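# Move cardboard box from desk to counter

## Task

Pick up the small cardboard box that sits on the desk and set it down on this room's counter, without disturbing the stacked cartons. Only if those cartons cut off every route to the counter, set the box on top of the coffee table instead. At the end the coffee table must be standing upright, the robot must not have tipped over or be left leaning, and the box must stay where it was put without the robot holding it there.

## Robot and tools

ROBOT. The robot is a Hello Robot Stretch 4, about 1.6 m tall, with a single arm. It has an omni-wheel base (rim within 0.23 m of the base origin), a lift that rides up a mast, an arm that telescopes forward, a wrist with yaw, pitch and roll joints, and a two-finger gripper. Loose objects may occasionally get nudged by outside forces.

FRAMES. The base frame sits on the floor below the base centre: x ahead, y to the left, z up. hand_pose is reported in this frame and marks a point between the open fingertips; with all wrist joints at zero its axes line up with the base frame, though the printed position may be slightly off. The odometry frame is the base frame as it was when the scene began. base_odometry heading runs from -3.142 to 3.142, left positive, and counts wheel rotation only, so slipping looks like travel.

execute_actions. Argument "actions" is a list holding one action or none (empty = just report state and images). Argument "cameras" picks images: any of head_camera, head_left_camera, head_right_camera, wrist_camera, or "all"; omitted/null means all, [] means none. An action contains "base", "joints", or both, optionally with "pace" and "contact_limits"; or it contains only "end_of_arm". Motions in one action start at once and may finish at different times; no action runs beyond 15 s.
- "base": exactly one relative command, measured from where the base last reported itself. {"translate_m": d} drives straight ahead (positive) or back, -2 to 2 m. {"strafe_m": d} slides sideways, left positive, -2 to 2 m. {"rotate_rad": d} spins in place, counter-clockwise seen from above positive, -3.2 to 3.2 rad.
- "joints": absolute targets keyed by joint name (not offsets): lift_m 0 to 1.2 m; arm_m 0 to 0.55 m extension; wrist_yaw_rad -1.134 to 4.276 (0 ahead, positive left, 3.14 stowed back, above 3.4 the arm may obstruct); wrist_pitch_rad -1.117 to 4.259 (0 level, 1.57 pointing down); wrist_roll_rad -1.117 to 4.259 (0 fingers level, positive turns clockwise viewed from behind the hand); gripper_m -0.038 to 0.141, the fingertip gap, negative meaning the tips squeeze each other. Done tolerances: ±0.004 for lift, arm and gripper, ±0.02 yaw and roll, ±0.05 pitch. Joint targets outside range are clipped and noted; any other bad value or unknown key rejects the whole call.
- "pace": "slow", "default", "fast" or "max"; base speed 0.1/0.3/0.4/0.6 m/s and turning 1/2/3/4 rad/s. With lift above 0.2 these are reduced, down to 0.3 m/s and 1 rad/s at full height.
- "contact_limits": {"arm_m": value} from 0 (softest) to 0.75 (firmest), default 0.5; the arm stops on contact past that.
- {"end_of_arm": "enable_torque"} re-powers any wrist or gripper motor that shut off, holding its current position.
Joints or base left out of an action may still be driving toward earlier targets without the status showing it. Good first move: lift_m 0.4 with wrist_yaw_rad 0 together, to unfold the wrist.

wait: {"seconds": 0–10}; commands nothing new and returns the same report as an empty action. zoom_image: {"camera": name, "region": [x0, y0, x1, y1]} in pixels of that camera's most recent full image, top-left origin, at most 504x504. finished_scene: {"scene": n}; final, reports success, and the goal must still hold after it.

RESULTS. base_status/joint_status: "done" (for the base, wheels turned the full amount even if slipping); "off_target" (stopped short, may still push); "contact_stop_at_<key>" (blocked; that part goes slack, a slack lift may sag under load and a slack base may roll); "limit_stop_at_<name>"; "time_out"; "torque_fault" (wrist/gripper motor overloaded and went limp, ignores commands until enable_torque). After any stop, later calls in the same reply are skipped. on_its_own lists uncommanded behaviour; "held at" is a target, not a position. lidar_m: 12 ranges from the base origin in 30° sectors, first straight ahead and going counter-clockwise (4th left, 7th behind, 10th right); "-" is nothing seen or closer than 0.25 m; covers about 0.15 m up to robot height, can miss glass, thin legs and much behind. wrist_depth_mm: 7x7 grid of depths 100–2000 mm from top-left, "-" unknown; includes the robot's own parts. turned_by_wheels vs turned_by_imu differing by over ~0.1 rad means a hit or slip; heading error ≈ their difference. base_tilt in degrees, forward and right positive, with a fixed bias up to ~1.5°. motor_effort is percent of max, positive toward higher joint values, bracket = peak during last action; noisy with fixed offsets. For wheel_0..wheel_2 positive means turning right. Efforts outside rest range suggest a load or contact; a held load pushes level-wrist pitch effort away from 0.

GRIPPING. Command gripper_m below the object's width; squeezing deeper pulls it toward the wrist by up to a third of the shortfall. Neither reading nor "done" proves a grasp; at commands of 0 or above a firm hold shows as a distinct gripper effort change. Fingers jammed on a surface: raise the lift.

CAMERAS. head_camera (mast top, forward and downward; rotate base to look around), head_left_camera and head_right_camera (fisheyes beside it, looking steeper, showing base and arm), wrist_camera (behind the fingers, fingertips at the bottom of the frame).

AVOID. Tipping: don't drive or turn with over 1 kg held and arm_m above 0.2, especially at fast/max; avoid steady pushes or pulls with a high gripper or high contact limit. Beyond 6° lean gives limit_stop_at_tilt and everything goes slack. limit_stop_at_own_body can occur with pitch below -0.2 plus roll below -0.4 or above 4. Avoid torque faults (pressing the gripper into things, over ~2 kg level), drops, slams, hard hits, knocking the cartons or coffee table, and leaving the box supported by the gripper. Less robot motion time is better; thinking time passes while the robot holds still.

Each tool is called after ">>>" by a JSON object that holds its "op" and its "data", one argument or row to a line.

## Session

>>> {"op": "execute_actions", "data": {
  "actions": []
}}

Scene clock: 0.00 s.
base_odometry: x=+0.000 y=+0.000 heading=+0.000 (m, m, rad; odometry frame)
turned_by_wheels: +0.000 (rad since the last result)
turned_by_imu: +0.000 (rad since the last result)
base_tilt: forward=+0.6 right=-1.0 (deg)
lidar_m: 1.14 1.08 1.19 1.35 2.86 1.22 0.91 0.87 1.17 0.87 0.80 0.87
base_status: not commanded
joint_positions: lift_m=+0.293 arm_m=-0.001 wrist_yaw_rad=+3.227 wrist_pitch_rad=+0.001 wrist_roll_rad=-0.014 gripper_m=+0.057
joint_status: not commanded
motor_effort: lift_m=+21 arm_m=-1 wrist_yaw_rad=-1 wrist_pitch_rad=-6 wrist_roll_rad=-2 gripper_m=-4 wheel_0=+0 wheel_1=+0 wheel_2=+1 (%)
hand_pose: x=-0.1249 y=+0.0624 z=+0.4709 quat_wxyz=(-0.043, +0.000, -0.007, +0.999) (m; base frame)
wrist_depth_mm: - - 139 1430 1255 1366 1499 / - - 137 1205 1205 1397 1464 / - - 131 250 1255 1756 1499 / - 110 138 1098 1255 1808 1537 / 185 231 1281 1255 1255 1366 1537 / 189 1281 206 1098 196 1308 1430 / 190 931 1008 112 1098 1060 1118
pictures: head_camera, head_left_camera, head_right_camera, wrist_camera
Images, in order (width x height): head_camera 420x560, head_left_camera 420x672, head_right_camera 420x672, wrist_camera 616x392.

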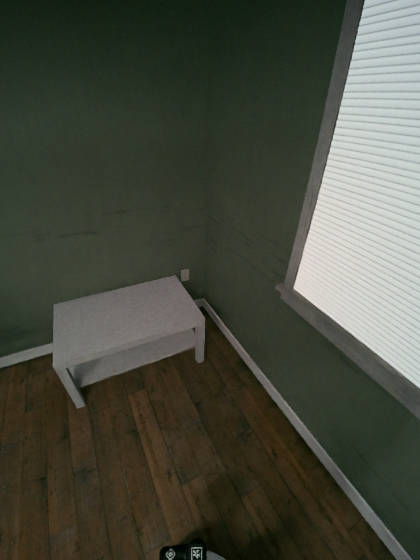

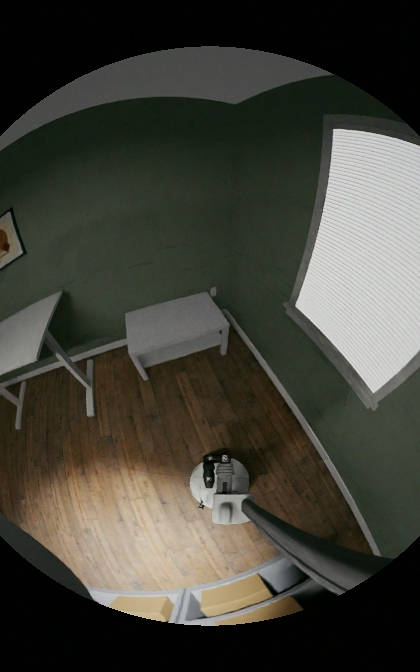

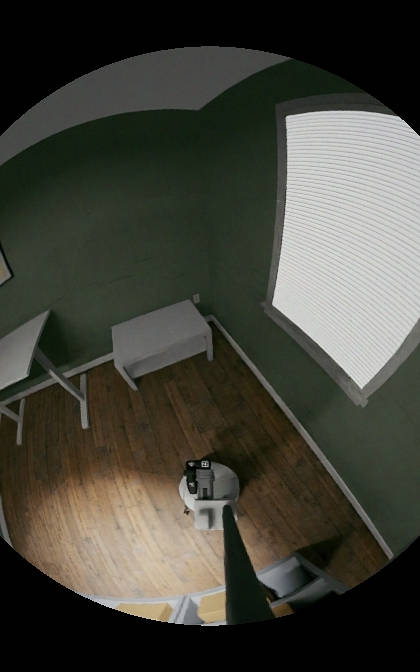

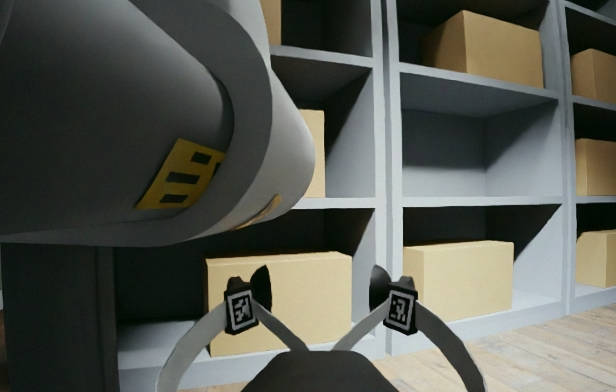

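Desk normal is about +0.5; face the shelves.

>>> {"op": "execute_actions", "data": {
  "actions": [
    {"base":{"rotate_rad":-2.62},"joints":{"lift_m":0.9,"wrist_yaw_rad":0,"gripper_m":0.141},"pace":"fast"}
  ]
}}

Scene clock: 2.90 s.
base_odometry: x=+0.000 y=+0.000 heading=-2.619 (m, m, rad; odometry frame)
turned_by_wheels: -2.619 (rad since the last result)
turned_by_imu: -2.645 (rad since the last result)
base_tilt: forward=+0.8 right=-1.1 (deg)
lidar_m: 0.86 1.15 0.86 0.81 0.88 1.14 1.10 1.18 1.37 2.67 1.16 0.90
base_status: done
joint_positions: lift_m=+0.900 arm_m=-0.001 wrist_yaw_rad=+0.000 wrist_pitch_rad=+0.001 wrist_roll_rad=-0.014 gripper_m=+0.141
joint_status: all done
motor_effort: lift_m=+23(24) arm_m=-1(1) wrist_yaw_rad=-2(6) wrist_pitch_rad=-7(6) wrist_roll_rad=-2(1) gripper_m=+0(3) wheel_0=+3(9) wheel_1=+2(13) wheel_2=+2(11) (%)
hand_pose: x=+0.4585 y=-0.0873 z=+1.0775 quat_wxyz=(+1.000, -0.007, +0.001, +0.000) (m; base frame)
wrist_depth_mm: 1098 1464 723 891 676 640 615 / 1098 1537 798 891 878 866 809 / 1098 1537 732 691 668 1042 917 / 1098 1537 723 691 668 1042 904 / 1098 1499 723 683 668 654 831 / 1078 1366 676 1118 654 217 878 / 1098 1397 854 112 707 676 866
pictures: head_camera, head_left_camera, head_right_camera, wrist_camera
Images, in order (width x height): head_camera 420x560, head_left_camera 420x672, head_right_camera 420x672, wrist_camera 616x392.

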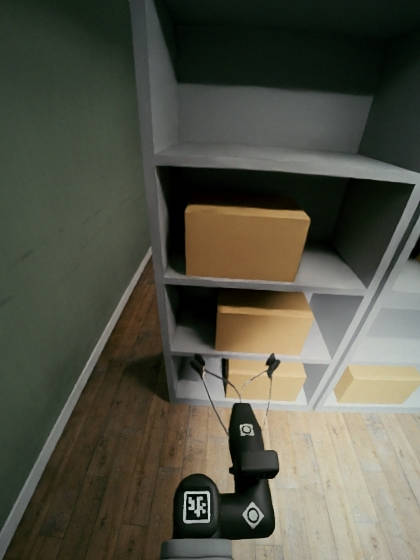

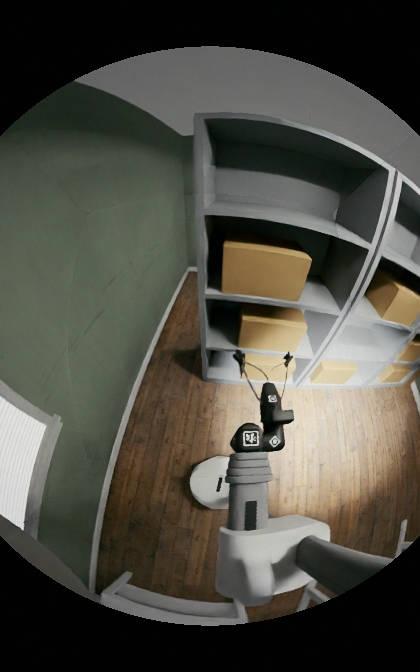

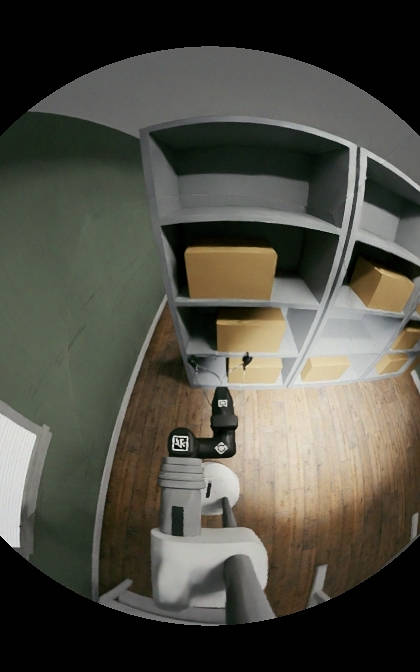

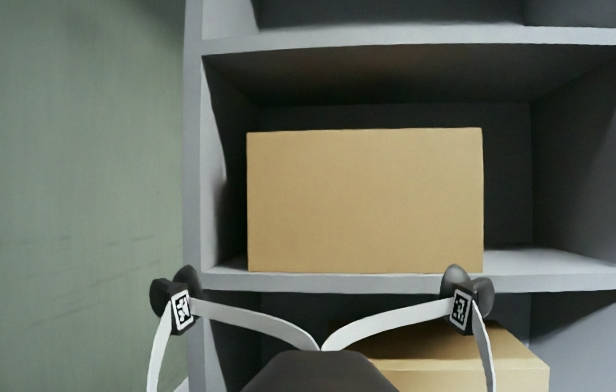

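>>> {"op": "execute_actions", "data": {
  "actions": [
    {"base":{"rotate_rad":-3.17},"joints":{"lift_m":1.0,"wrist_pitch_rad":0.35},"pace":"max"}
  ],
  "cameras": []
}}

>>> {"op": "execute_actions", "data": {
  "actions": [
    {"base":{"strafe_m":1.2},"pace":"max"}
  ]
}}

Scene clock: 7.00 s.
base_odometry: x=+0.000 y=+0.000 heading=+0.495 (m, m, rad; odometry frame)
turned_by_wheels: -3.169 (rad since the last result)
turned_by_imu: -3.200 (rad since the last result)
base_tilt: forward=+0.6 right=-1.0 (deg)
lidar_m: 1.07 1.18 1.33 2.76 1.22 0.93 0.89 1.13 0.86 0.79 0.87 1.10
base_status: done
joint_positions: lift_m=+1.000 arm_m=-0.001 wrist_yaw_rad=+0.000 wrist_pitch_rad=+0.352 wrist_roll_rad=-0.014 gripper_m=+0.141
joint_status: all done
motor_effort: lift_m=+22(26) arm_m=-1(1) wrist_yaw_rad=-1(2) wrist_pitch_rad=-5(3) wrist_roll_rad=-2(3) gripper_m=+2(1) wheel_0=+5(13) wheel_1=+5(11) wheel_2=+5(12) (%)
hand_pose: x=+0.4408 y=-0.0875 z=+1.0786 quat_wxyz=(+0.985, -0.007, +0.175, +0.001) (m; base frame)
wrist_depth_mm: 1397 1336 1336 1281 1281 1229 1182 / 1464 1430 1366 1366 1336 1308 1255 / 1499 1499 1464 1430 1397 1366 1308 / 1205 1576 1576 1499 1464 1430 1308 / 1708 1708 1661 1537 1499 1499 1281 / 1756 1756 1078 1182 1182 217 1281 / 1537 1430 1430 112 1042 1025 1255
pictures: none
No camera images: the call's "cameras" was empty. Leave "cameras" out to get every camera's image.

Scene clock: 11.67 s.
base_odometry: x=-0.570 y=+1.056 heading=+0.495 (m, m, rad; odometry frame)
turned_by_wheels: +0.000 (rad since the last result)
turned_by_imu: -0.002 (rad since the last result)
base_tilt: forward=+0.6 right=-1.0 (deg)
lidar_m: 0.92 1.02 1.67 1.65 1.09 0.82 0.81 0.84 1.24 2.00 1.58 0.94
base_status: done
joint_positions: lift_m=+1.000 arm_m=-0.001 wrist_yaw_rad=+0.000 wrist_pitch_rad=+0.352 wrist_roll_rad=-0.014 gripper_m=+0.141
joint_status: not commanded
motor_effort: lift_m=+22(22) arm_m=-1(1) wrist_yaw_rad=-1(0) wrist_pitch_rad=-6(7) wrist_roll_rad=-2(1) gripper_m=+2(1) wheel_0=-3(14) wheel_1=+3(12) wheel_2=+0(10) (%)
hand_pose: x=+0.4408 y=-0.0874 z=+1.0786 quat_wxyz=(+0.985, -0.007, +0.175, +0.001) (m; base frame)
wrist_depth_mm: 1464 1430 1397 1397 1366 1308 1281 / 1537 1537 1499 1464 1397 1366 1336 / 1576 1397 1308 1281 1255 1430 1430 / 960 946 931 831 809 1464 1464 / 1808 1808 1756 1708 1661 1618 1464 / 1863 1708 1708 1756 1708 216 1499 / 1537 1499 1537 112 1464 1464 1366
pictures: head_camera, head_left_camera, head_right_camera, wrist_camera
Images, in order (width x height): head_camera 420x560, head_left_camera 420x672, head_right_camera 420x672, wrist_camera 616x392.

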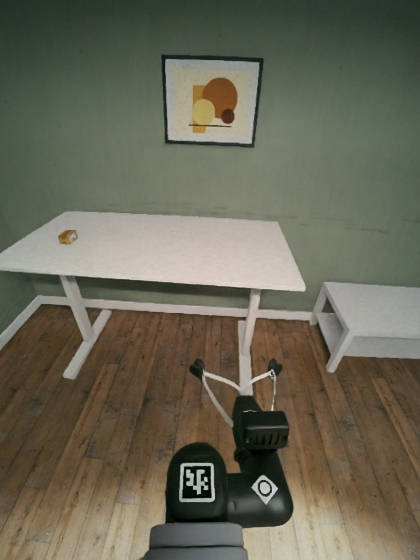

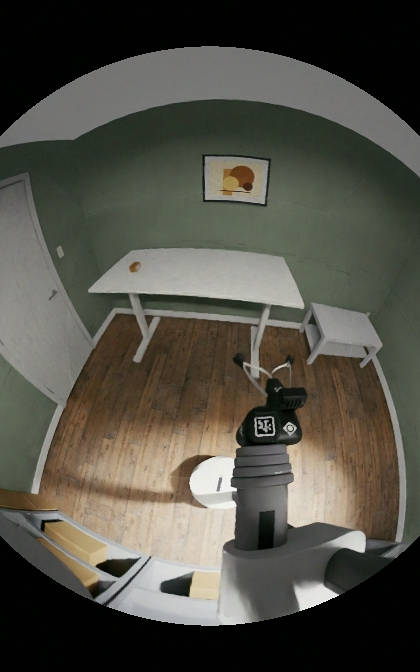

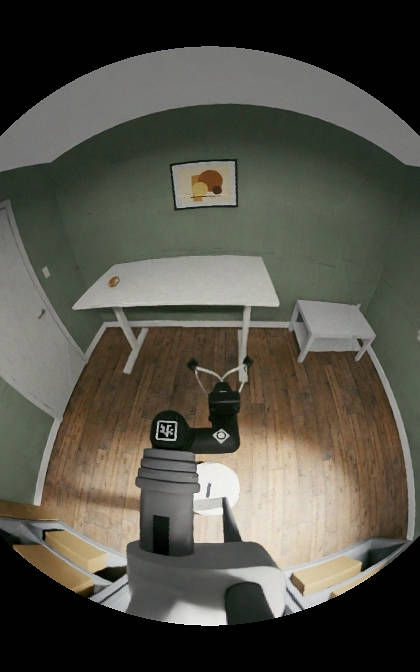

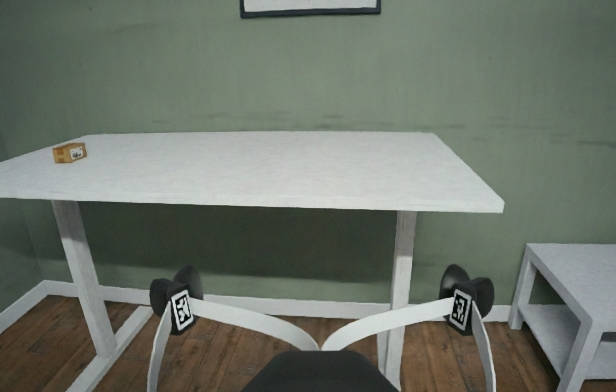

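>>> {"op": "execute_actions", "data": {
  "actions": [
    {"base":{"rotate_rad":0.57},"pace":"fast"}
  ],
  "cameras": []
}}

>>> {"op": "execute_actions", "data": {
  "actions": [
    {"base":{"translate_m":0.5},"joints":{"arm_m":0.25},"pace":"fast"}
  ],
  "cameras": ["head_camera","wrist_camera"]
}}

Scene clock: 13.57 s.
base_odometry: x=-0.570 y=+1.056 heading=+1.064 (m, m, rad; odometry frame)
turned_by_wheels: +0.569 (rad since the last result)
turned_by_imu: +0.573 (rad since the last result)
base_tilt: forward=+0.6 right=-0.9 (deg)
lidar_m: 1.04 1.66 1.65 1.02 0.80 0.80 0.88 1.32 2.02 1.52 0.94 0.91
base_status: done
joint_positions: lift_m=+1.000 arm_m=-0.001 wrist_yaw_rad=+0.000 wrist_pitch_rad=+0.352 wrist_roll_rad=-0.014 gripper_m=+0.141
joint_status: not commanded
motor_effort: lift_m=+22(22) arm_m=-1(1) wrist_yaw_rad=-1(1) wrist_pitch_rad=-5(7) wrist_roll_rad=-1(2) gripper_m=+2(1) wheel_0=-5(9) wheel_1=-4(8) wheel_2=-6(11) (%)
hand_pose: x=+0.4408 y=-0.0874 z=+1.0786 quat_wxyz=(+0.985, -0.007, +0.175, +0.001) (m; base frame)
wrist_depth_mm: 1255 1464 1808 1756 1499 1281 1138 / 1281 1464 1863 1808 1537 1308 1182 / 1308 1537 1808 1255 1255 1255 1205 / 1336 1618 - - 904 788 723 / 1366 1661 - - 1756 1499 1336 / 1397 1576 1708 1808 1708 217 1366 / 1464 1464 1537 112 1537 1464 1430
pictures: none
No camera images: the call's "cameras" was empty. Leave "cameras" out to get every camera's image.

Scene clock: 16.43 s.
base_odometry: x=-0.327 y=+1.493 heading=+1.064 (m, m, rad; odometry frame)
turned_by_wheels: +0.001 (rad since the last result)
turned_by_imu: -0.001 (rad since the last result)
base_tilt: forward=+0.6 right=-0.9 (deg)
lidar_m: 0.60 0.95 1.33 1.49 1.23 1.21 1.33 1.96 2.18 0.70 0.56 0.53
base_status: done
joint_positions: lift_m=+1.000 arm_m=+0.249 wrist_yaw_rad=+0.000 wrist_pitch_rad=+0.352 wrist_roll_rad=-0.014 gripper_m=+0.141
joint_status: all done
motor_effort: lift_m=+22(22) arm_m=+5(7) wrist_yaw_rad=-1(1) wrist_pitch_rad=-4(5) wrist_roll_rad=-1(2) gripper_m=+1(2) wheel_0=+5(11) wheel_1=+4(10) wheel_2=-1(16) (%)
hand_pose: x=+0.6907 y=-0.0874 z=+1.0786 quat_wxyz=(+0.985, -0.007, +0.175, +0.001) (m; base frame)
wrist_depth_mm: 917 1060 1229 1078 904 788 707 / 946 1098 1308 1118 946 820 732 / 946 1138 1336 1182 991 854 759 / 960 1160 820 741 741 732 715 / 976 535 535 530 521 517 504 / 1025 430 373 407 404 217 387 / 1060 1229 343 112 330 320 325
pictures: head_camera, wrist_camera
Images, in order (width x height): head_camera 420x560, wrist_camera 616x392.

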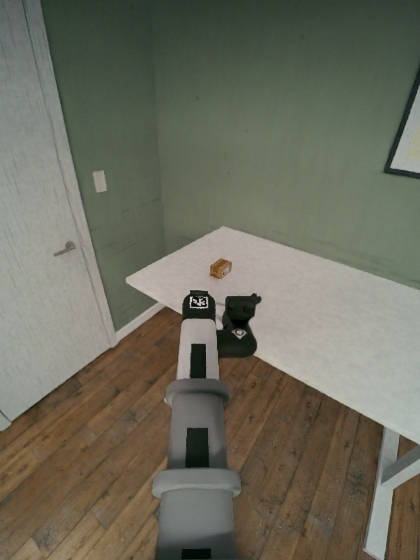

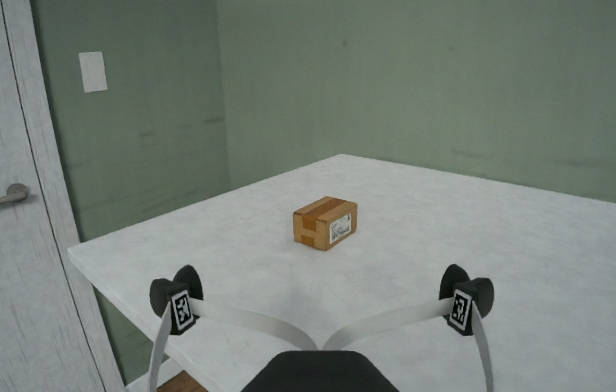

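>>> {"op": "execute_actions", "data": {
  "actions": [
    {"base":{"strafe_m":0.116},"joints":{"arm_m":0.53,"wrist_yaw_rad":-0.5},"pace":"fast"}
  ],
  "cameras": []
}}

>>> {"op": "execute_actions", "data": {
  "actions": [
    {"base":{"translate_m":0.1},"joints":{"lift_m":0.95}}
  ],
  "cameras": ["head_left_camera","wrist_camera"]
}}

Scene clock: 18.70 s.
base_odometry: x=-0.428 y=+1.549 heading=+1.064 (m, m, rad; odometry frame)
turned_by_wheels: +0.000 (rad since the last result)
turned_by_imu: -0.001 (rad since the last result)
base_tilt: forward=+0.7 right=-0.8 (deg)
lidar_m: 0.69 1.25 1.25 1.39 1.18 1.14 1.24 1.91 2.39 0.78 0.63 0.61
base_status: done
joint_positions: lift_m=+1.000 arm_m=+0.529 wrist_yaw_rad=-0.500 wrist_pitch_rad=+0.352 wrist_roll_rad=-0.014 gripper_m=+0.141
joint_status: all done
motor_effort: lift_m=+22(21) arm_m=+6(8) wrist_yaw_rad=-1(6) wrist_pitch_rad=-6(5) wrist_roll_rad=-1(2) gripper_m=+1(0) wheel_0=-2(10) wheel_1=+3(13) wheel_2=+0(1) (%)
hand_pose: x=+0.8957 y=-0.2065 z=+1.0786 quat_wxyz=(+0.954, +0.037, +0.171, -0.242) (m; base frame)
wrist_depth_mm: 831 798 768 741 707 683 668 / 878 842 809 768 750 715 691 / 931 891 854 820 788 750 723 / 976 946 759 750 741 732 750 / 1042 535 535 535 525 517 504 / 404 389 325 375 404 217 389 / 336 327 330 112 330 322 325
pictures: none
No camera images: the call's "cameras" was empty. Leave "cameras" out to get every camera's image.

Scene clock: 20.23 s.
base_odometry: x=-0.380 y=+1.636 heading=+1.065 (m, m, rad; odometry frame)
turned_by_wheels: +0.001 (rad since the last result)
turned_by_imu: +0.000 (rad since the last result)
base_tilt: forward=+0.6 right=-0.9 (deg)
lidar_m: 0.61 1.20 1.18 1.35 1.24 1.21 1.34 2.01 2.24 0.68 0.54 0.52
base_status: done
joint_positions: lift_m=+0.950 arm_m=+0.529 wrist_yaw_rad=-0.500 wrist_pitch_rad=+0.352 wrist_roll_rad=-0.014 gripper_m=+0.141
joint_status: all done
motor_effort: lift_m=+17(22) arm_m=+5(5) wrist_yaw_rad=-2(2) wrist_pitch_rad=-5(5) wrist_roll_rad=-2(2) gripper_m=+1(0) wheel_0=+5(9) wheel_1=+5(7) wheel_2=-4(14) (%)
hand_pose: x=+0.8957 y=-0.2065 z=+1.0290 quat_wxyz=(+0.954, +0.037, +0.171, -0.242) (m; base frame)
wrist_depth_mm: 750 723 691 661 640 621 597 / 788 759 732 699 676 647 627 / 842 809 768 741 707 676 654 / 904 854 615 603 597 597 585 / 946 436 430 430 424 418 413 / 327 315 301 253 327 217 315 / 272 264 266 112 268 259 -
pictures: head_left_camera, wrist_camera
Images, in order (width x height): head_left_camera 420x672, wrist_camera 616x392.

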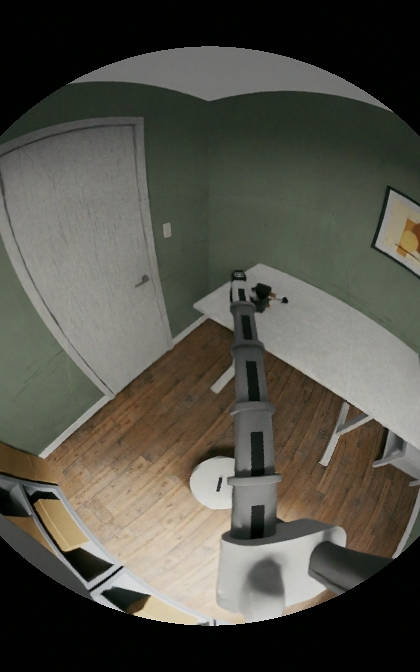

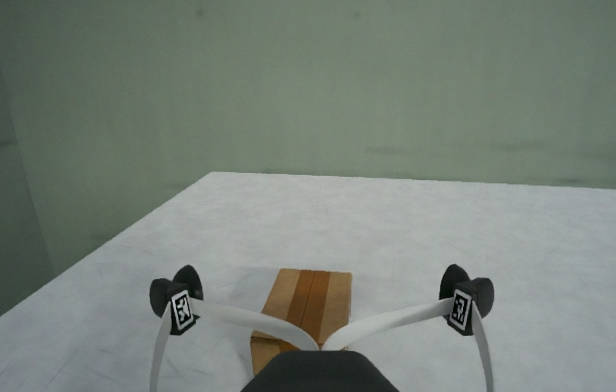

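>>> {"op": "execute_actions", "data": {
  "actions": [
    {"joints":{"lift_m":0.884}}
  ],
  "cameras": ["wrist_camera"]
}}

>>> {"op": "execute_actions", "data": {
  "actions": [
    {"joints":{"gripper_m":0.0}}
  ],
  "cameras": []
}}

>>> {"op": "execute_actions", "data": {
  "actions": [
    {"joints":{"lift_m":0.96}}
  ],
  "cameras": ["wrist_camera"]
}}

Scene clock: 21.73 s.
base_odometry: x=-0.380 y=+1.636 heading=+1.065 (m, m, rad; odometry frame)
turned_by_wheels: +0.000 (rad since the last result)
turned_by_imu: +0.000 (rad since the last result)
base_tilt: forward=+0.6 right=-0.8 (deg)
lidar_m: 0.60 1.20 1.19 1.33 1.23 1.21 1.34 2.04 2.21 0.72 0.55 0.54
base_status: not commanded
joint_positions: lift_m=+0.885 arm_m=+0.529 wrist_yaw_rad=-0.502 wrist_pitch_rad=+0.343 wrist_roll_rad=-0.014 gripper_m=+0.141
joint_status: all done
motor_effort: lift_m=+12(17) arm_m=+6(5) wrist_yaw_rad=+6(6) wrist_pitch_rad=+21(22) wrist_roll_rad=-1(2) gripper_m=+2(1) wheel_0=+5(5) wheel_1=+5(5) wheel_2=-4(4) (%)
hand_pose: x=+0.8960 y=-0.2074 z=+0.9659 quat_wxyz=(+0.955, +0.036, +0.167, -0.244) (m; base frame)
wrist_depth_mm: 750 723 691 668 640 615 597 / 798 759 723 699 668 647 621 / 842 798 750 723 699 668 640 / 891 466 459 452 445 439 436 / 315 317 315 208 312 304 300 / 236 228 212 206 237 209 229 / 196 190 196 112 194 188 -
pictures: wrist_camera
Images, in order (width x height): wrist_camera 616x392.

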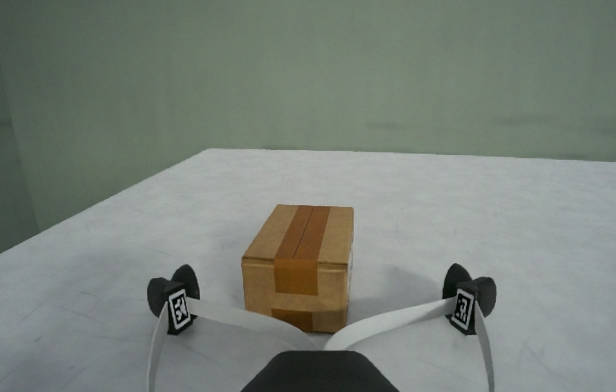

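Scene clock: 24.10 s.
base_odometry: x=-0.380 y=+1.636 heading=+1.065 (m, m, rad; odometry frame)
turned_by_wheels: +0.000 (rad since the last result)
turned_by_imu: -0.001 (rad since the last result)
base_tilt: forward=+0.7 right=-0.8 (deg)
lidar_m: 0.60 1.21 1.20 1.33 1.24 1.19 1.32 2.04 2.18 0.69 0.56 0.52
base_status: not commanded
joint_positions: lift_m=+0.884 arm_m=+0.529 wrist_yaw_rad=-0.499 wrist_pitch_rad=+0.346 wrist_roll_rad=-0.014 gripper_m=+0.001
joint_status: all done
motor_effort: lift_m=+15(15) arm_m=+5(5) wrist_yaw_rad=-6(5) wrist_pitch_rad=+13(29) wrist_roll_rad=-2(1) gripper_m=-24(20) wheel_0=+5(5) wheel_1=+5(5) wheel_2=-4(4) (%)
hand_pose: x=+0.8967 y=-0.2066 z=+0.9650 quat_wxyz=(+0.955, +0.036, +0.168, -0.242) (m; base frame)
wrist_depth_mm: 750 723 691 668 647 621 597 / 788 759 723 707 676 647 621 / 842 809 750 715 691 676 647 / 891 449 445 436 430 427 421 / 306 309 309 201 286 297 293 / 231 233 187 191 189 226 229 / 191 180 188 112 185 176 -
pictures: none
No camera images: the call's "cameras" was empty. Leave "cameras" out to get every camera's image.

Scene clock: 25.40 s.
base_odometry: x=-0.380 y=+1.636 heading=+1.065 (m, m, rad; odometry frame)
turned_by_wheels: +0.000 (rad since the last result)
turned_by_imu: +0.000 (rad since the last result)
base_tilt: forward=+0.7 right=-0.9 (deg)
lidar_m: 0.59 1.22 1.19 1.33 1.25 1.21 1.35 2.04 2.20 0.69 0.56 0.52
base_status: not commanded
joint_positions: lift_m=+0.960 arm_m=+0.529 wrist_yaw_rad=-0.500 wrist_pitch_rad=+0.353 wrist_roll_rad=-0.014 gripper_m=+0.001
joint_status: all done
motor_effort: lift_m=+24(23) arm_m=+5(5) wrist_yaw_rad=-2(5) wrist_pitch_rad=-7(15) wrist_roll_rad=-2(3) gripper_m=-23(22) wheel_0=+5(5) wheel_1=+5(5) wheel_2=-4(4) (%)
hand_pose: x=+0.8958 y=-0.2064 z=+1.0381 quat_wxyz=(+0.954, +0.037, +0.172, -0.242) (m; base frame)
wrist_depth_mm: 750 723 691 668 640 615 597 / 798 759 732 699 668 640 621 / 842 798 768 741 707 676 654 / 904 854 634 634 615 615 609 / 946 452 449 202 418 433 427 / 340 343 187 191 189 334 327 / 283 265 278 112 264 259 -
pictures: wrist_camera
Images, in order (width x height): wrist_camera 616x392.

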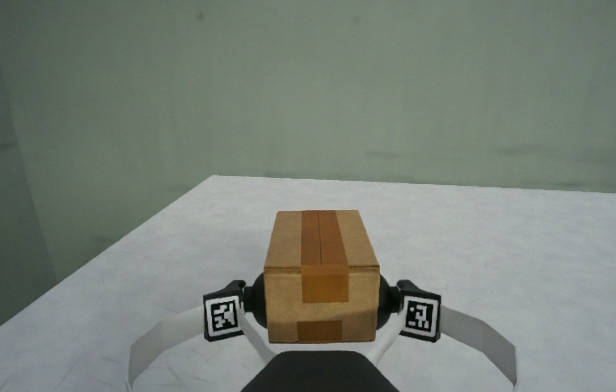

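>>> {"op": "execute_actions", "data": {
  "actions": [
    {"joints":{"arm_m":0.0,"wrist_yaw_rad":0.25},"base":{"translate_m":-0.3},"pace":"fast"}
  ],
  "cameras": []
}}

>>> {"op": "execute_actions", "data": {
  "actions": [
    {"base":{"rotate_rad":2.515}}
  ],
  "cameras": []
}}

>>> {"op": "execute_actions", "data": {
  "actions": [
    {"base":{"strafe_m":1.85},"pace":"max"}
  ],
  "cameras": ["head_camera","wrist_camera"]
}}

Scene clock: 28.20 s.
base_odometry: x=-0.525 y=+1.374 heading=+1.064 (m, m, rad; odometry frame)
turned_by_wheels: -0.001 (rad since the last result)
turned_by_imu: -0.001 (rad since the last result)
base_tilt: forward=+0.7 right=-0.9 (deg)
lidar_m: 0.82 1.41 1.36 1.29 0.97 0.97 1.09 1.58 2.28 0.98 0.78 0.76
base_status: done
joint_positions: lift_m=+0.960 arm_m=+0.001 wrist_yaw_rad=+0.250 wrist_pitch_rad=+0.354 wrist_roll_rad=-0.014 gripper_m=+0.001
joint_status: all done
motor_effort: lift_m=+24(24) arm_m=-6(6) wrist_yaw_rad=+0(6) wrist_pitch_rad=-10(8) wrist_roll_rad=-2(3) gripper_m=-23(23) wheel_0=-6(10) wheel_1=-4(8) wheel_2=+1(20) (%)
hand_pose: x=+0.4557 y=-0.0178 z=+1.0381 quat_wxyz=(+0.977, -0.029, +0.174, +0.124) (m; base frame)
wrist_depth_mm: 976 1078 1255 1499 1537 1255 1060 / 991 1118 1308 1537 1618 1281 1098 / 1042 1182 1397 1576 1060 1078 1078 / 1078 1229 1397 1661 1118 634 615 / 1098 1255 1499 202 1182 1464 1182 / 1138 1281 187 191 189 1397 1255 / 1160 1281 1430 112 1281 1397 1255
pictures: none
No camera images: the call's "cameras" was empty. Leave "cameras" out to get every camera's image.

Scene clock: 30.93 s.
base_odometry: x=-0.525 y=+1.374 heading=-2.705 (m, m, rad; odometry frame)
turned_by_wheels: +2.514 (rad since the last result)
turned_by_imu: +2.537 (rad since the last result)
base_tilt: forward=+0.6 right=-1.1 (deg)
lidar_m: 0.94 0.99 1.39 2.29 1.53 0.83 0.78 0.81 1.13 1.37 1.37 1.01
base_status: done
joint_positions: lift_m=+0.960 arm_m=+0.001 wrist_yaw_rad=+0.250 wrist_pitch_rad=+0.353 wrist_roll_rad=-0.014 gripper_m=+0.001
joint_status: not commanded
motor_effort: lift_m=+22(24) arm_m=-6(5) wrist_yaw_rad=-2(3) wrist_pitch_rad=-8(10) wrist_roll_rad=-1(2) gripper_m=-26(24) wheel_0=-4(11) wheel_1=-3(9) wheel_2=-4(10) (%)
hand_pose: x=+0.4558 y=-0.0177 z=+1.0382 quat_wxyz=(+0.977, -0.029, +0.174, +0.124) (m; base frame)
wrist_depth_mm: 842 1008 750 699 676 788 917 / 891 1025 778 732 715 759 931 / 976 960 809 759 732 707 750 / 1118 1060 1366 1255 1205 878 891 / 1160 1078 1308 202 778 831 723 / 1281 1098 187 191 189 778 741 / 1336 1205 1078 112 842 809 768
pictures: none
No camera images: the call's "cameras" was empty. Leave "cameras" out to get every camera's image.

Scene clock: 37.23 s.
base_odometry: x=+0.257 y=-0.302 heading=-2.705 (m, m, rad; odometry frame)
turned_by_wheels: +0.000 (rad since the last result)
turned_by_imu: -0.003 (rad since the last result)
base_tilt: forward=+0.7 right=-0.9 (deg)
lidar_m: 0.96 0.69 0.45 0.42 0.47 0.62 1.03 1.06 1.40 3.19 1.39 1.00
base_status: done
joint_positions: lift_m=+0.960 arm_m=+0.001 wrist_yaw_rad=+0.250 wrist_pitch_rad=+0.353 wrist_roll_rad=-0.014 gripper_m=+0.001
joint_status: not commanded
motor_effort: lift_m=+22(22) arm_m=-5(5) wrist_yaw_rad=-1(0) wrist_pitch_rad=-9(8) wrist_roll_rad=-2(1) gripper_m=-23(25) wheel_0=-2(14) wheel_1=+2(14) wheel_2=+0(5) (%)
hand_pose: x=+0.4558 y=-0.0177 z=+1.0382 quat_wxyz=(+0.977, -0.029, +0.174, +0.124) (m; base frame)
wrist_depth_mm: 564 715 1042 1863 - 661 580 / 564 741 1078 1921 - 661 603 / 574 750 1098 - - 676 627 / 580 759 1138 1863 - 1098 878 / 591 759 1160 202 - 1118 759 / 591 741 187 191 189 917 741 / 603 707 1118 112 842 798 759
pictures: head_camera, wrist_camera
Images, in order (width x height): head_camera 420x560, wrist_camera 616x392.

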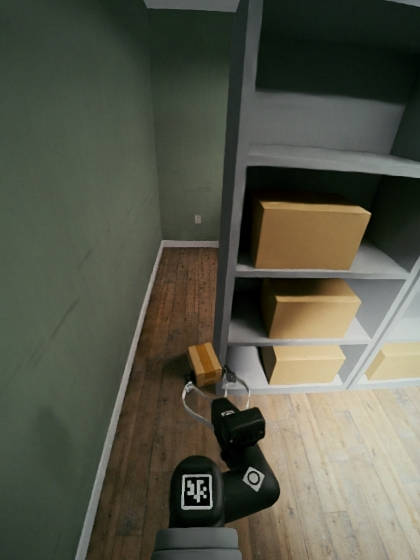

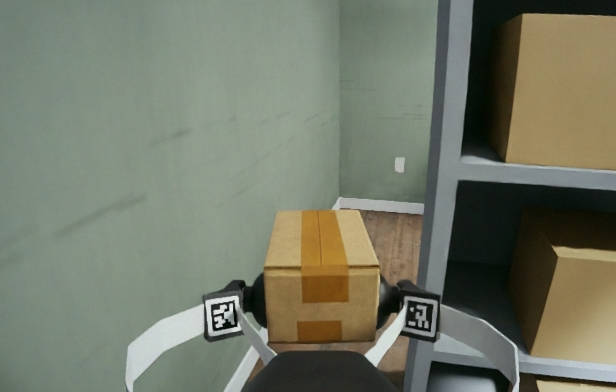

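>>> {"op": "execute_actions", "data": {
  "actions": [
    {"base":{"rotate_rad":0.03}}
  ],
  "cameras": []
}}

>>> {"op": "execute_actions", "data": {
  "actions": [
    {"base":{"strafe_m":0.14}}
  ],
  "cameras": []
}}

>>> {"op": "execute_actions", "data": {
  "actions": [
    {"base":{"translate_m":0.6},"pace":"fast"}
  ],
  "cameras": ["head_camera","head_right_camera"]
}}

Scene clock: 38.10 s.
base_odometry: x=+0.257 y=-0.302 heading=-2.676 (m, m, rad; odometry frame)
turned_by_wheels: +0.029 (rad since the last result)
turned_by_imu: +0.029 (rad since the last result)
base_tilt: forward=+0.6 right=-1.0 (deg)
lidar_m: 0.97 0.66 0.43 0.43 0.46 0.66 1.02 1.09 1.39 3.22 1.35 0.98
base_status: done
joint_positions: lift_m=+0.960 arm_m=+0.001 wrist_yaw_rad=+0.250 wrist_pitch_rad=+0.353 wrist_roll_rad=-0.014 gripper_m=+0.001
joint_status: not commanded
motor_effort: lift_m=+22(22) arm_m=-5(6) wrist_yaw_rad=-2(2) wrist_pitch_rad=-10(7) wrist_roll_rad=-2(1) gripper_m=-23(24) wheel_0=-5(8) wheel_1=-4(4) wheel_2=-5(3) (%)
hand_pose: x=+0.4558 y=-0.0177 z=+1.0382 quat_wxyz=(+0.977, -0.029, +0.174, +0.124) (m; base frame)
wrist_depth_mm: 544 683 976 1661 - 732 574 / 549 699 1008 1708 - 778 591 / 554 707 1042 1756 - 676 621 / 559 723 1060 1708 - 1060 866 / 569 741 1078 202 - 1118 809 / 574 715 187 191 189 946 750 / 591 683 1098 112 917 798 750
pictures: none
No camera images: the call's "cameras" was empty. Leave "cameras" out to get every camera's image.

Scene clock: 39.77 s.
base_odometry: x=+0.320 y=-0.427 heading=-2.676 (m, m, rad; odometry frame)
turned_by_wheels: +0.000 (rad since the last result)
turned_by_imu: -0.001 (rad since the last result)
base_tilt: forward=+0.6 right=-0.8 (deg)
lidar_m: 1.10 0.47 0.31 0.28 0.32 0.46 1.03 1.07 1.50 3.35 1.37 0.99
base_status: done
joint_positions: lift_m=+0.960 arm_m=+0.001 wrist_yaw_rad=+0.250 wrist_pitch_rad=+0.353 wrist_roll_rad=-0.014 gripper_m=+0.001
joint_status: not commanded
motor_effort: lift_m=+22(23) arm_m=-5(6) wrist_yaw_rad=+0(1) wrist_pitch_rad=-9(9) wrist_roll_rad=-1(2) gripper_m=-23(23) wheel_0=-4(12) wheel_1=+3(13) wheel_2=+0(5) (%)
hand_pose: x=+0.4558 y=-0.0177 z=+1.0382 quat_wxyz=(+0.977, -0.029, +0.174, +0.124) (m; base frame)
wrist_depth_mm: 407 512 741 1281 - - 569 / 410 530 759 1336 - - 615 / 418 539 778 1366 - - 634 / 424 549 798 1255 - 1078 654 / 430 554 820 202 - 991 1078 / 433 539 187 191 189 788 946 / 445 517 798 112 1366 820 788
pictures: none
No camera images: the call's "cameras" was empty. Leave "cameras" out to get every camera's image.

Scene clock: 42.87 s.
base_odometry: x=-0.216 y=-0.697 heading=-2.676 (m, m, rad; odometry frame)
turned_by_wheels: +0.000 (rad since the last result)
turned_by_imu: -0.002 (rad since the last result)
base_tilt: forward=+0.6 right=-0.9 (deg)
lidar_m: 1.20 0.45 0.33 0.31 0.33 0.50 1.52 1.70 1.98 1.36 0.52 0.45
base_status: done
joint_positions: lift_m=+0.960 arm_m=+0.001 wrist_yaw_rad=+0.250 wrist_pitch_rad=+0.353 wrist_roll_rad=-0.014 gripper_m=+0.001
joint_status: not commanded
motor_effort: lift_m=+22(22) arm_m=-5(5) wrist_yaw_rad=-2(2) wrist_pitch_rad=-8(8) wrist_roll_rad=-2(1) gripper_m=-22(25) wheel_0=+4(11) wheel_1=+3(9) wheel_2=-4(15) (%)
hand_pose: x=+0.4557 y=-0.0177 z=+1.0382 quat_wxyz=(+0.977, -0.029, +0.174, +0.124) (m; base frame)
wrist_depth_mm: 397 500 715 1205 - 1808 1756 / 397 508 732 1281 - 1921 1808 / 404 521 750 1336 - - 1756 / 410 535 778 1229 - - 1661 / 415 539 788 202 - - 521 / 418 517 187 191 189 1756 512 / 430 500 798 112 1397 1366 496
pictures: head_camera, head_right_camera
Images, in order (width x height): head_camera 420x560, head_right_camera 420x672.

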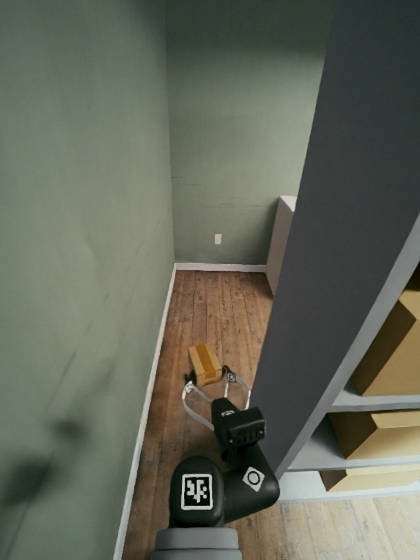

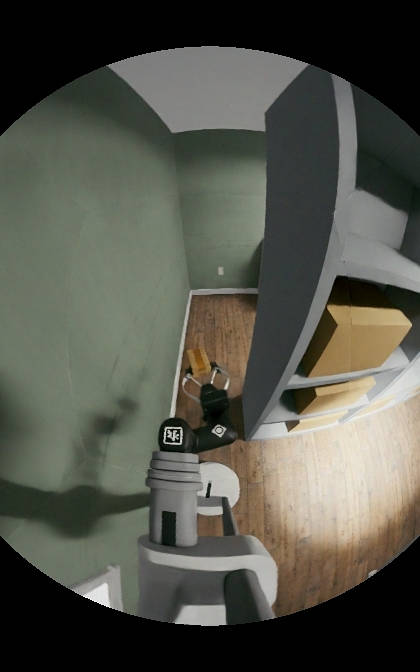

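>>> {"op": "execute_actions", "data": {
  "actions": [
    {"base":{"strafe_m":0.025}}
  ],
  "cameras": []
}}

>>> {"op": "execute_actions", "data": {
  "actions": [
    {"base":{"translate_m":0.45}}
  ],
  "cameras": []
}}

>>> {"op": "execute_actions", "data": {
  "actions": [
    {"base":{"translate_m":0.7}}
  ],
  "cameras": ["head_camera","head_right_camera"]
}}

Scene clock: 44.03 s.
base_odometry: x=-0.205 y=-0.719 heading=-2.676 (m, m, rad; odometry frame)
turned_by_wheels: +0.000 (rad since the last result)
turned_by_imu: +0.000 (rad since the last result)
base_tilt: forward=+0.5 right=-1.1 (deg)
lidar_m: 1.11 0.43 0.29 0.27 0.28 0.46 1.26 1.71 1.99 1.36 0.50 0.45
base_status: done
joint_positions: lift_m=+0.960 arm_m=+0.001 wrist_yaw_rad=+0.250 wrist_pitch_rad=+0.353 wrist_roll_rad=-0.014 gripper_m=+0.001
joint_status: not commanded
motor_effort: lift_m=+22(22) arm_m=-5(5) wrist_yaw_rad=-1(0) wrist_pitch_rad=-9(9) wrist_roll_rad=-1(2) gripper_m=-23(24) wheel_0=-2(11) wheel_1=+1(12) wheel_2=+0(0) (%)
hand_pose: x=+0.4557 y=-0.0177 z=+1.0382 quat_wxyz=(+0.977, -0.029, +0.174, +0.124) (m; base frame)
wrist_depth_mm: 370 466 676 1160 - 1863 1756 / 373 477 691 1182 - 1921 1808 / 377 488 707 1255 - - 1808 / 387 496 732 1182 - - 1708 / 389 504 750 202 - - 1618 / 394 492 187 191 189 1756 569 / 399 469 732 112 1366 1366 554
pictures: none
No camera images: the call's "cameras" was empty. Leave "cameras" out to get every camera's image.

Scene clock: 47.03 s.
base_odometry: x=-0.607 y=-0.921 heading=-2.675 (m, m, rad; odometry frame)
turned_by_wheels: +0.000 (rad since the last result)
turned_by_imu: -0.001 (rad since the last result)
base_tilt: forward=+0.8 right=-1.0 (deg)
lidar_m: 1.06 0.42 0.29 0.28 0.29 0.45 1.23 2.13 2.76 0.27 0.28 0.41
base_status: done
joint_positions: lift_m=+0.960 arm_m=+0.001 wrist_yaw_rad=+0.250 wrist_pitch_rad=+0.353 wrist_roll_rad=-0.014 gripper_m=+0.001
joint_status: not commanded
motor_effort: lift_m=+22(22) arm_m=-5(5) wrist_yaw_rad=+0(2) wrist_pitch_rad=-10(10) wrist_roll_rad=-2(2) gripper_m=-24(24) wheel_0=+5(10) wheel_1=+3(9) wheel_2=-2(10) (%)
hand_pose: x=+0.4557 y=-0.0177 z=+1.0382 quat_wxyz=(+0.977, -0.029, +0.174, +0.124) (m; base frame)
wrist_depth_mm: 359 459 654 1098 1576 1499 1430 / 362 466 676 1160 1661 1576 1464 / 368 480 691 1205 1756 1618 1537 / 373 488 715 1160 1808 1708 1576 / 379 496 732 202 1921 1808 1661 / 382 480 187 191 189 1708 1499 / 392 455 732 112 1366 1366 1430
pictures: none
No camera images: the call's "cameras" was empty. Leave "cameras" out to get every camera's image.

Scene clock: 50.83 s.
base_odometry: x=-1.232 y=-1.236 heading=-2.675 (m, m, rad; odometry frame)
turned_by_wheels: +0.000 (rad since the last result)
turned_by_imu: -0.003 (rad since the last result)
base_tilt: forward=+0.5 right=-1.0 (deg)
lidar_m: 1.05 0.38 0.28 0.25 0.26 0.40 1.29 0.43 0.42 1.21 1.09 1.10
base_status: done
joint_positions: lift_m=+0.960 arm_m=+0.001 wrist_yaw_rad=+0.250 wrist_pitch_rad=+0.353 wrist_roll_rad=-0.014 gripper_m=+0.001
joint_status: not commanded
motor_effort: lift_m=+22(22) arm_m=-5(5) wrist_yaw_rad=+0(1) wrist_pitch_rad=-10(9) wrist_roll_rad=-2(1) gripper_m=-23(26) wheel_0=+3(10) wheel_1=+2(9) wheel_2=-2(13) (%)
hand_pose: x=+0.4557 y=-0.0177 z=+1.0382 quat_wxyz=(+0.977, -0.029, +0.174, +0.124) (m; base frame)
wrist_depth_mm: 345 436 627 1025 1008 946 878 / 347 445 647 1078 1042 976 931 / 353 455 661 1138 1078 1025 976 / 359 466 683 1098 1160 1060 1008 / 364 477 699 202 1182 1138 1060 / 366 459 187 191 190 1182 1118 / 375 436 683 112 1336 1255 1160
pictures: head_camera, head_right_camera
Images, in order (width x height): head_camera 420x560, head_right_camera 420x672.

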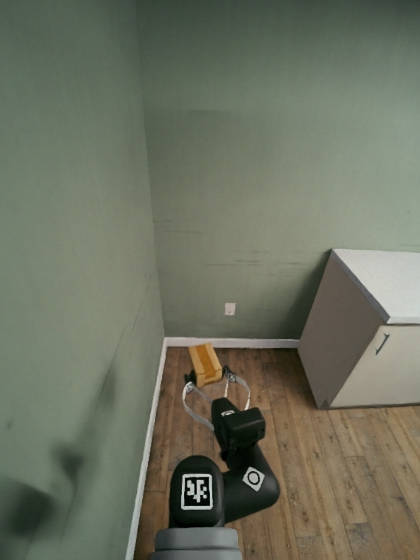

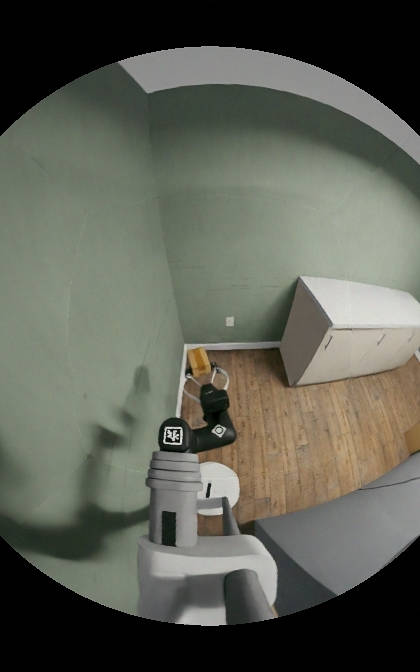

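>>> {"op": "execute_actions", "data": {
  "actions": [
    {"base":{"translate_m":0.06}}
  ],
  "cameras": []
}}

>>> {"op": "execute_actions", "data": {
  "actions": [
    {"base":{"strafe_m":-0.95},"joints":{"wrist_yaw_rad":0,"arm_m":0.5},"pace":"fast"}
  ],
  "cameras": ["head_camera","wrist_camera"]
}}

Scene clock: 52.33 s.
base_odometry: x=-1.285 y=-1.263 heading=-2.675 (m, m, rad; odometry frame)
turned_by_wheels: +0.000 (rad since the last result)
turned_by_imu: +0.000 (rad since the last result)
base_tilt: forward=+0.8 right=-1.0 (deg)
lidar_m: 1.02 0.38 0.29 0.25 0.30 0.40 1.28 0.46 0.48 1.48 1.05 1.09
base_status: done
joint_positions: lift_m=+0.960 arm_m=+0.001 wrist_yaw_rad=+0.250 wrist_pitch_rad=+0.353 wrist_roll_rad=-0.014 gripper_m=+0.001
joint_status: not commanded
motor_effort: lift_m=+22(22) arm_m=-5(5) wrist_yaw_rad=-1(1) wrist_pitch_rad=-9(9) wrist_roll_rad=-2(2) gripper_m=-24(23) wheel_0=+6(8) wheel_1=+5(9) wheel_2=-4(12) (%)
hand_pose: x=+0.4557 y=-0.0177 z=+1.0382 quat_wxyz=(+0.977, -0.029, +0.174, +0.124) (m; base frame)
wrist_depth_mm: 345 436 627 991 960 891 842 / 347 445 640 1025 991 917 878 / 351 455 661 1078 1042 960 904 / 359 469 683 1078 1098 1025 960 / 362 473 699 202 1138 1060 1008 / 364 455 187 191 189 1098 1060 / 373 433 699 112 1255 1205 1118
pictures: none
No camera images: the call's "cameras" was empty. Leave "cameras" out to get every camera's image.

Scene clock: 56.20 s.
base_odometry: x=-1.713 y=-0.415 heading=-2.675 (m, m, rad; odometry frame)
turned_by_wheels: +0.000 (rad since the last result)
turned_by_imu: +0.002 (rad since the last result)
base_tilt: forward=+0.6 right=-0.9 (deg)
lidar_m: 0.66 1.36 1.25 1.22 0.51 0.38 0.36 0.39 0.53 1.20 0.99 0.70
base_status: done
joint_positions: lift_m=+0.960 arm_m=+0.499 wrist_yaw_rad=+0.000 wrist_pitch_rad=+0.353 wrist_roll_rad=-0.014 gripper_m=+0.001
joint_status: all done
motor_effort: lift_m=+22(22) arm_m=+6(8) wrist_yaw_rad=-1(9) wrist_pitch_rad=-11(9) wrist_roll_rad=-3(1) gripper_m=-24(21) wheel_0=+2(12) wheel_1=-2(13) wheel_2=+0(1) (%)
hand_pose: x=+0.9406 y=-0.0874 z=+1.0383 quat_wxyz=(+0.984, -0.007, +0.176, +0.001) (m; base frame)
wrist_depth_mm: 539 535 530 525 517 508 504 / 569 559 559 549 544 535 521 / 597 597 585 580 569 559 554 / 640 627 621 603 603 597 591 / 683 661 530 202 492 508 504 / 723 427 187 191 189 392 387 / 778 314 329 112 312 306 322
pictures: head_camera, wrist_camera
Images, in order (width x height): head_camera 420x560, wrist_camera 616x392.

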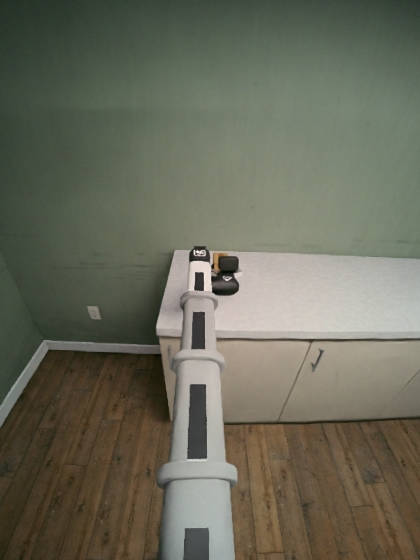

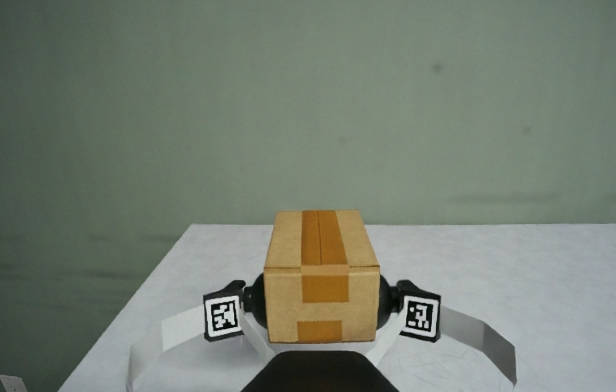

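Same height as before.

>>> {"op": "execute_actions", "data": {
  "actions": [
    {"joints":{"lift_m":0.852}}
  ],
  "cameras": []
}}

>>> {"op": "execute_actions", "data": {
  "actions": [
    {"joints":{"gripper_m":0.1}}
  ],
  "cameras": []
}}

>>> {"op": "execute_actions", "data": {
  "actions": [
    {"joints":{"lift_m":0.9,"arm_m":0.37},"pace":"fast"}
  ],
  "cameras": ["wrist_camera"]
}}

Scene clock: 57.93 s.
base_odometry: x=-1.713 y=-0.415 heading=-2.675 (m, m, rad; odometry frame)
turned_by_wheels: +0.000 (rad since the last result)
turned_by_imu: -0.001 (rad since the last result)
base_tilt: forward=+0.7 right=-0.9 (deg)
lidar_m: 0.69 1.36 1.24 1.18 0.50 0.35 0.35 0.37 0.52 1.16 0.96 0.70
base_status: not commanded
joint_positions: lift_m=+0.852 arm_m=+0.499 wrist_yaw_rad=+0.000 wrist_pitch_rad=+0.353 wrist_roll_rad=-0.014 gripper_m=+0.001
joint_status: all done
motor_effort: lift_m=+17(20) arm_m=+5(6) wrist_yaw_rad=+0(1) wrist_pitch_rad=-8(10) wrist_roll_rad=-1(3) gripper_m=-24(24) wheel_0=+2(2) wheel_1=-2(2) wheel_2=+0(0) (%)
hand_pose: x=+0.9406 y=-0.0874 z=+0.9307 quat_wxyz=(+0.984, -0.007, +0.176, +0.001) (m; base frame)
wrist_depth_mm: 539 535 530 525 517 508 504 / 569 564 554 554 539 535 525 / 603 591 585 574 569 559 554 / 640 615 445 439 430 424 421 / 661 312 312 202 290 300 296 / 236 237 187 191 189 230 228 / 197 184 193 112 189 180 -
pictures: none
No camera images: the call's "cameras" was empty. Leave "cameras" out to get every camera's image.

Scene clock: 59.73 s.
base_odometry: x=-1.713 y=-0.415 heading=-2.675 (m, m, rad; odometry frame)
turned_by_wheels: +0.000 (rad since the last result)
turned_by_imu: -0.001 (rad since the last result)
base_tilt: forward=+0.8 right=-0.9 (deg)
lidar_m: 0.67 1.38 1.23 1.20 0.51 0.36 0.34 0.38 0.53 1.19 0.98 0.71
base_status: not commanded
joint_positions: lift_m=+0.852 arm_m=+0.499 wrist_yaw_rad=+0.000 wrist_pitch_rad=+0.349 wrist_roll_rad=-0.014 gripper_m=+0.100
joint_status: all done
motor_effort: lift_m=+17(17) arm_m=+5(6) wrist_yaw_rad=-2(1) wrist_pitch_rad=+4(10) wrist_roll_rad=-1(2) gripper_m=-1(20) wheel_0=+2(2) wheel_1=-2(2) wheel_2=+0(0) (%)
hand_pose: x=+0.9410 y=-0.0874 z=+0.9318 quat_wxyz=(+0.985, -0.007, +0.174, +0.001) (m; base frame)
wrist_depth_mm: 544 535 530 521 517 508 500 / 569 564 554 544 539 535 525 / 597 591 585 580 569 564 554 / 640 615 455 452 445 436 433 / 668 320 319 213 310 307 301 / 241 243 204 207 205 233 232 / 200 195 196 112 193 189 -
pictures: none
No camera images: the call's "cameras" was empty. Leave "cameras" out to get every camera's image.

Scene clock: 60.93 s.
base_odometry: x=-1.713 y=-0.415 heading=-2.675 (m, m, rad; odometry frame)
turned_by_wheels: +0.000 (rad since the last result)
turned_by_imu: +0.000 (rad since the last result)
base_tilt: forward=+0.6 right=-0.9 (deg)
lidar_m: 0.69 1.35 1.24 1.20 0.50 0.37 0.36 0.35 0.51 1.19 0.95 0.70
base_status: not commanded
joint_positions: lift_m=+0.900 arm_m=+0.371 wrist_yaw_rad=+0.000 wrist_pitch_rad=+0.352 wrist_roll_rad=-0.014 gripper_m=+0.100
joint_status: all done
motor_effort: lift_m=+23(26) arm_m=-6(5) wrist_yaw_rad=+0(3) wrist_pitch_rad=-7(6) wrist_roll_rad=-2(1) gripper_m=+1(0) wheel_0=+2(2) wheel_1=-2(2) wheel_2=+0(0) (%)
hand_pose: x=+0.8126 y=-0.0875 z=+0.9784 quat_wxyz=(+0.985, -0.007, +0.175, +0.001) (m; base frame)
wrist_depth_mm: 654 654 647 640 627 621 609 / 691 683 676 668 661 647 640 / 732 715 715 707 699 683 676 / 778 768 585 574 564 559 554 / 820 439 410 345 404 397 392 / 866 314 202 315 213 300 297 / 258 252 254 112 251 244 -
pictures: wrist_camera
Images, in order (width x height): wrist_camera 616x392.

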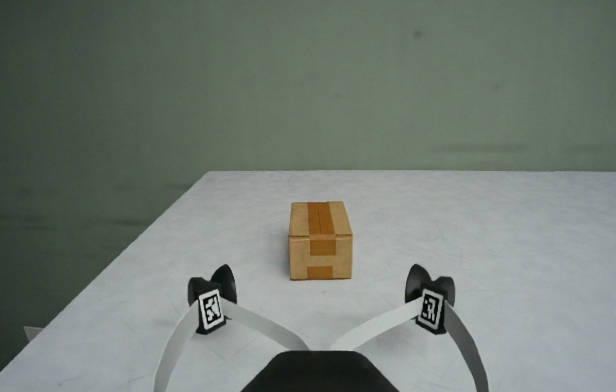

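>>> {"op": "finished_scene", "data": {
  "scene": 2
}}

The scene is finished: the task was done.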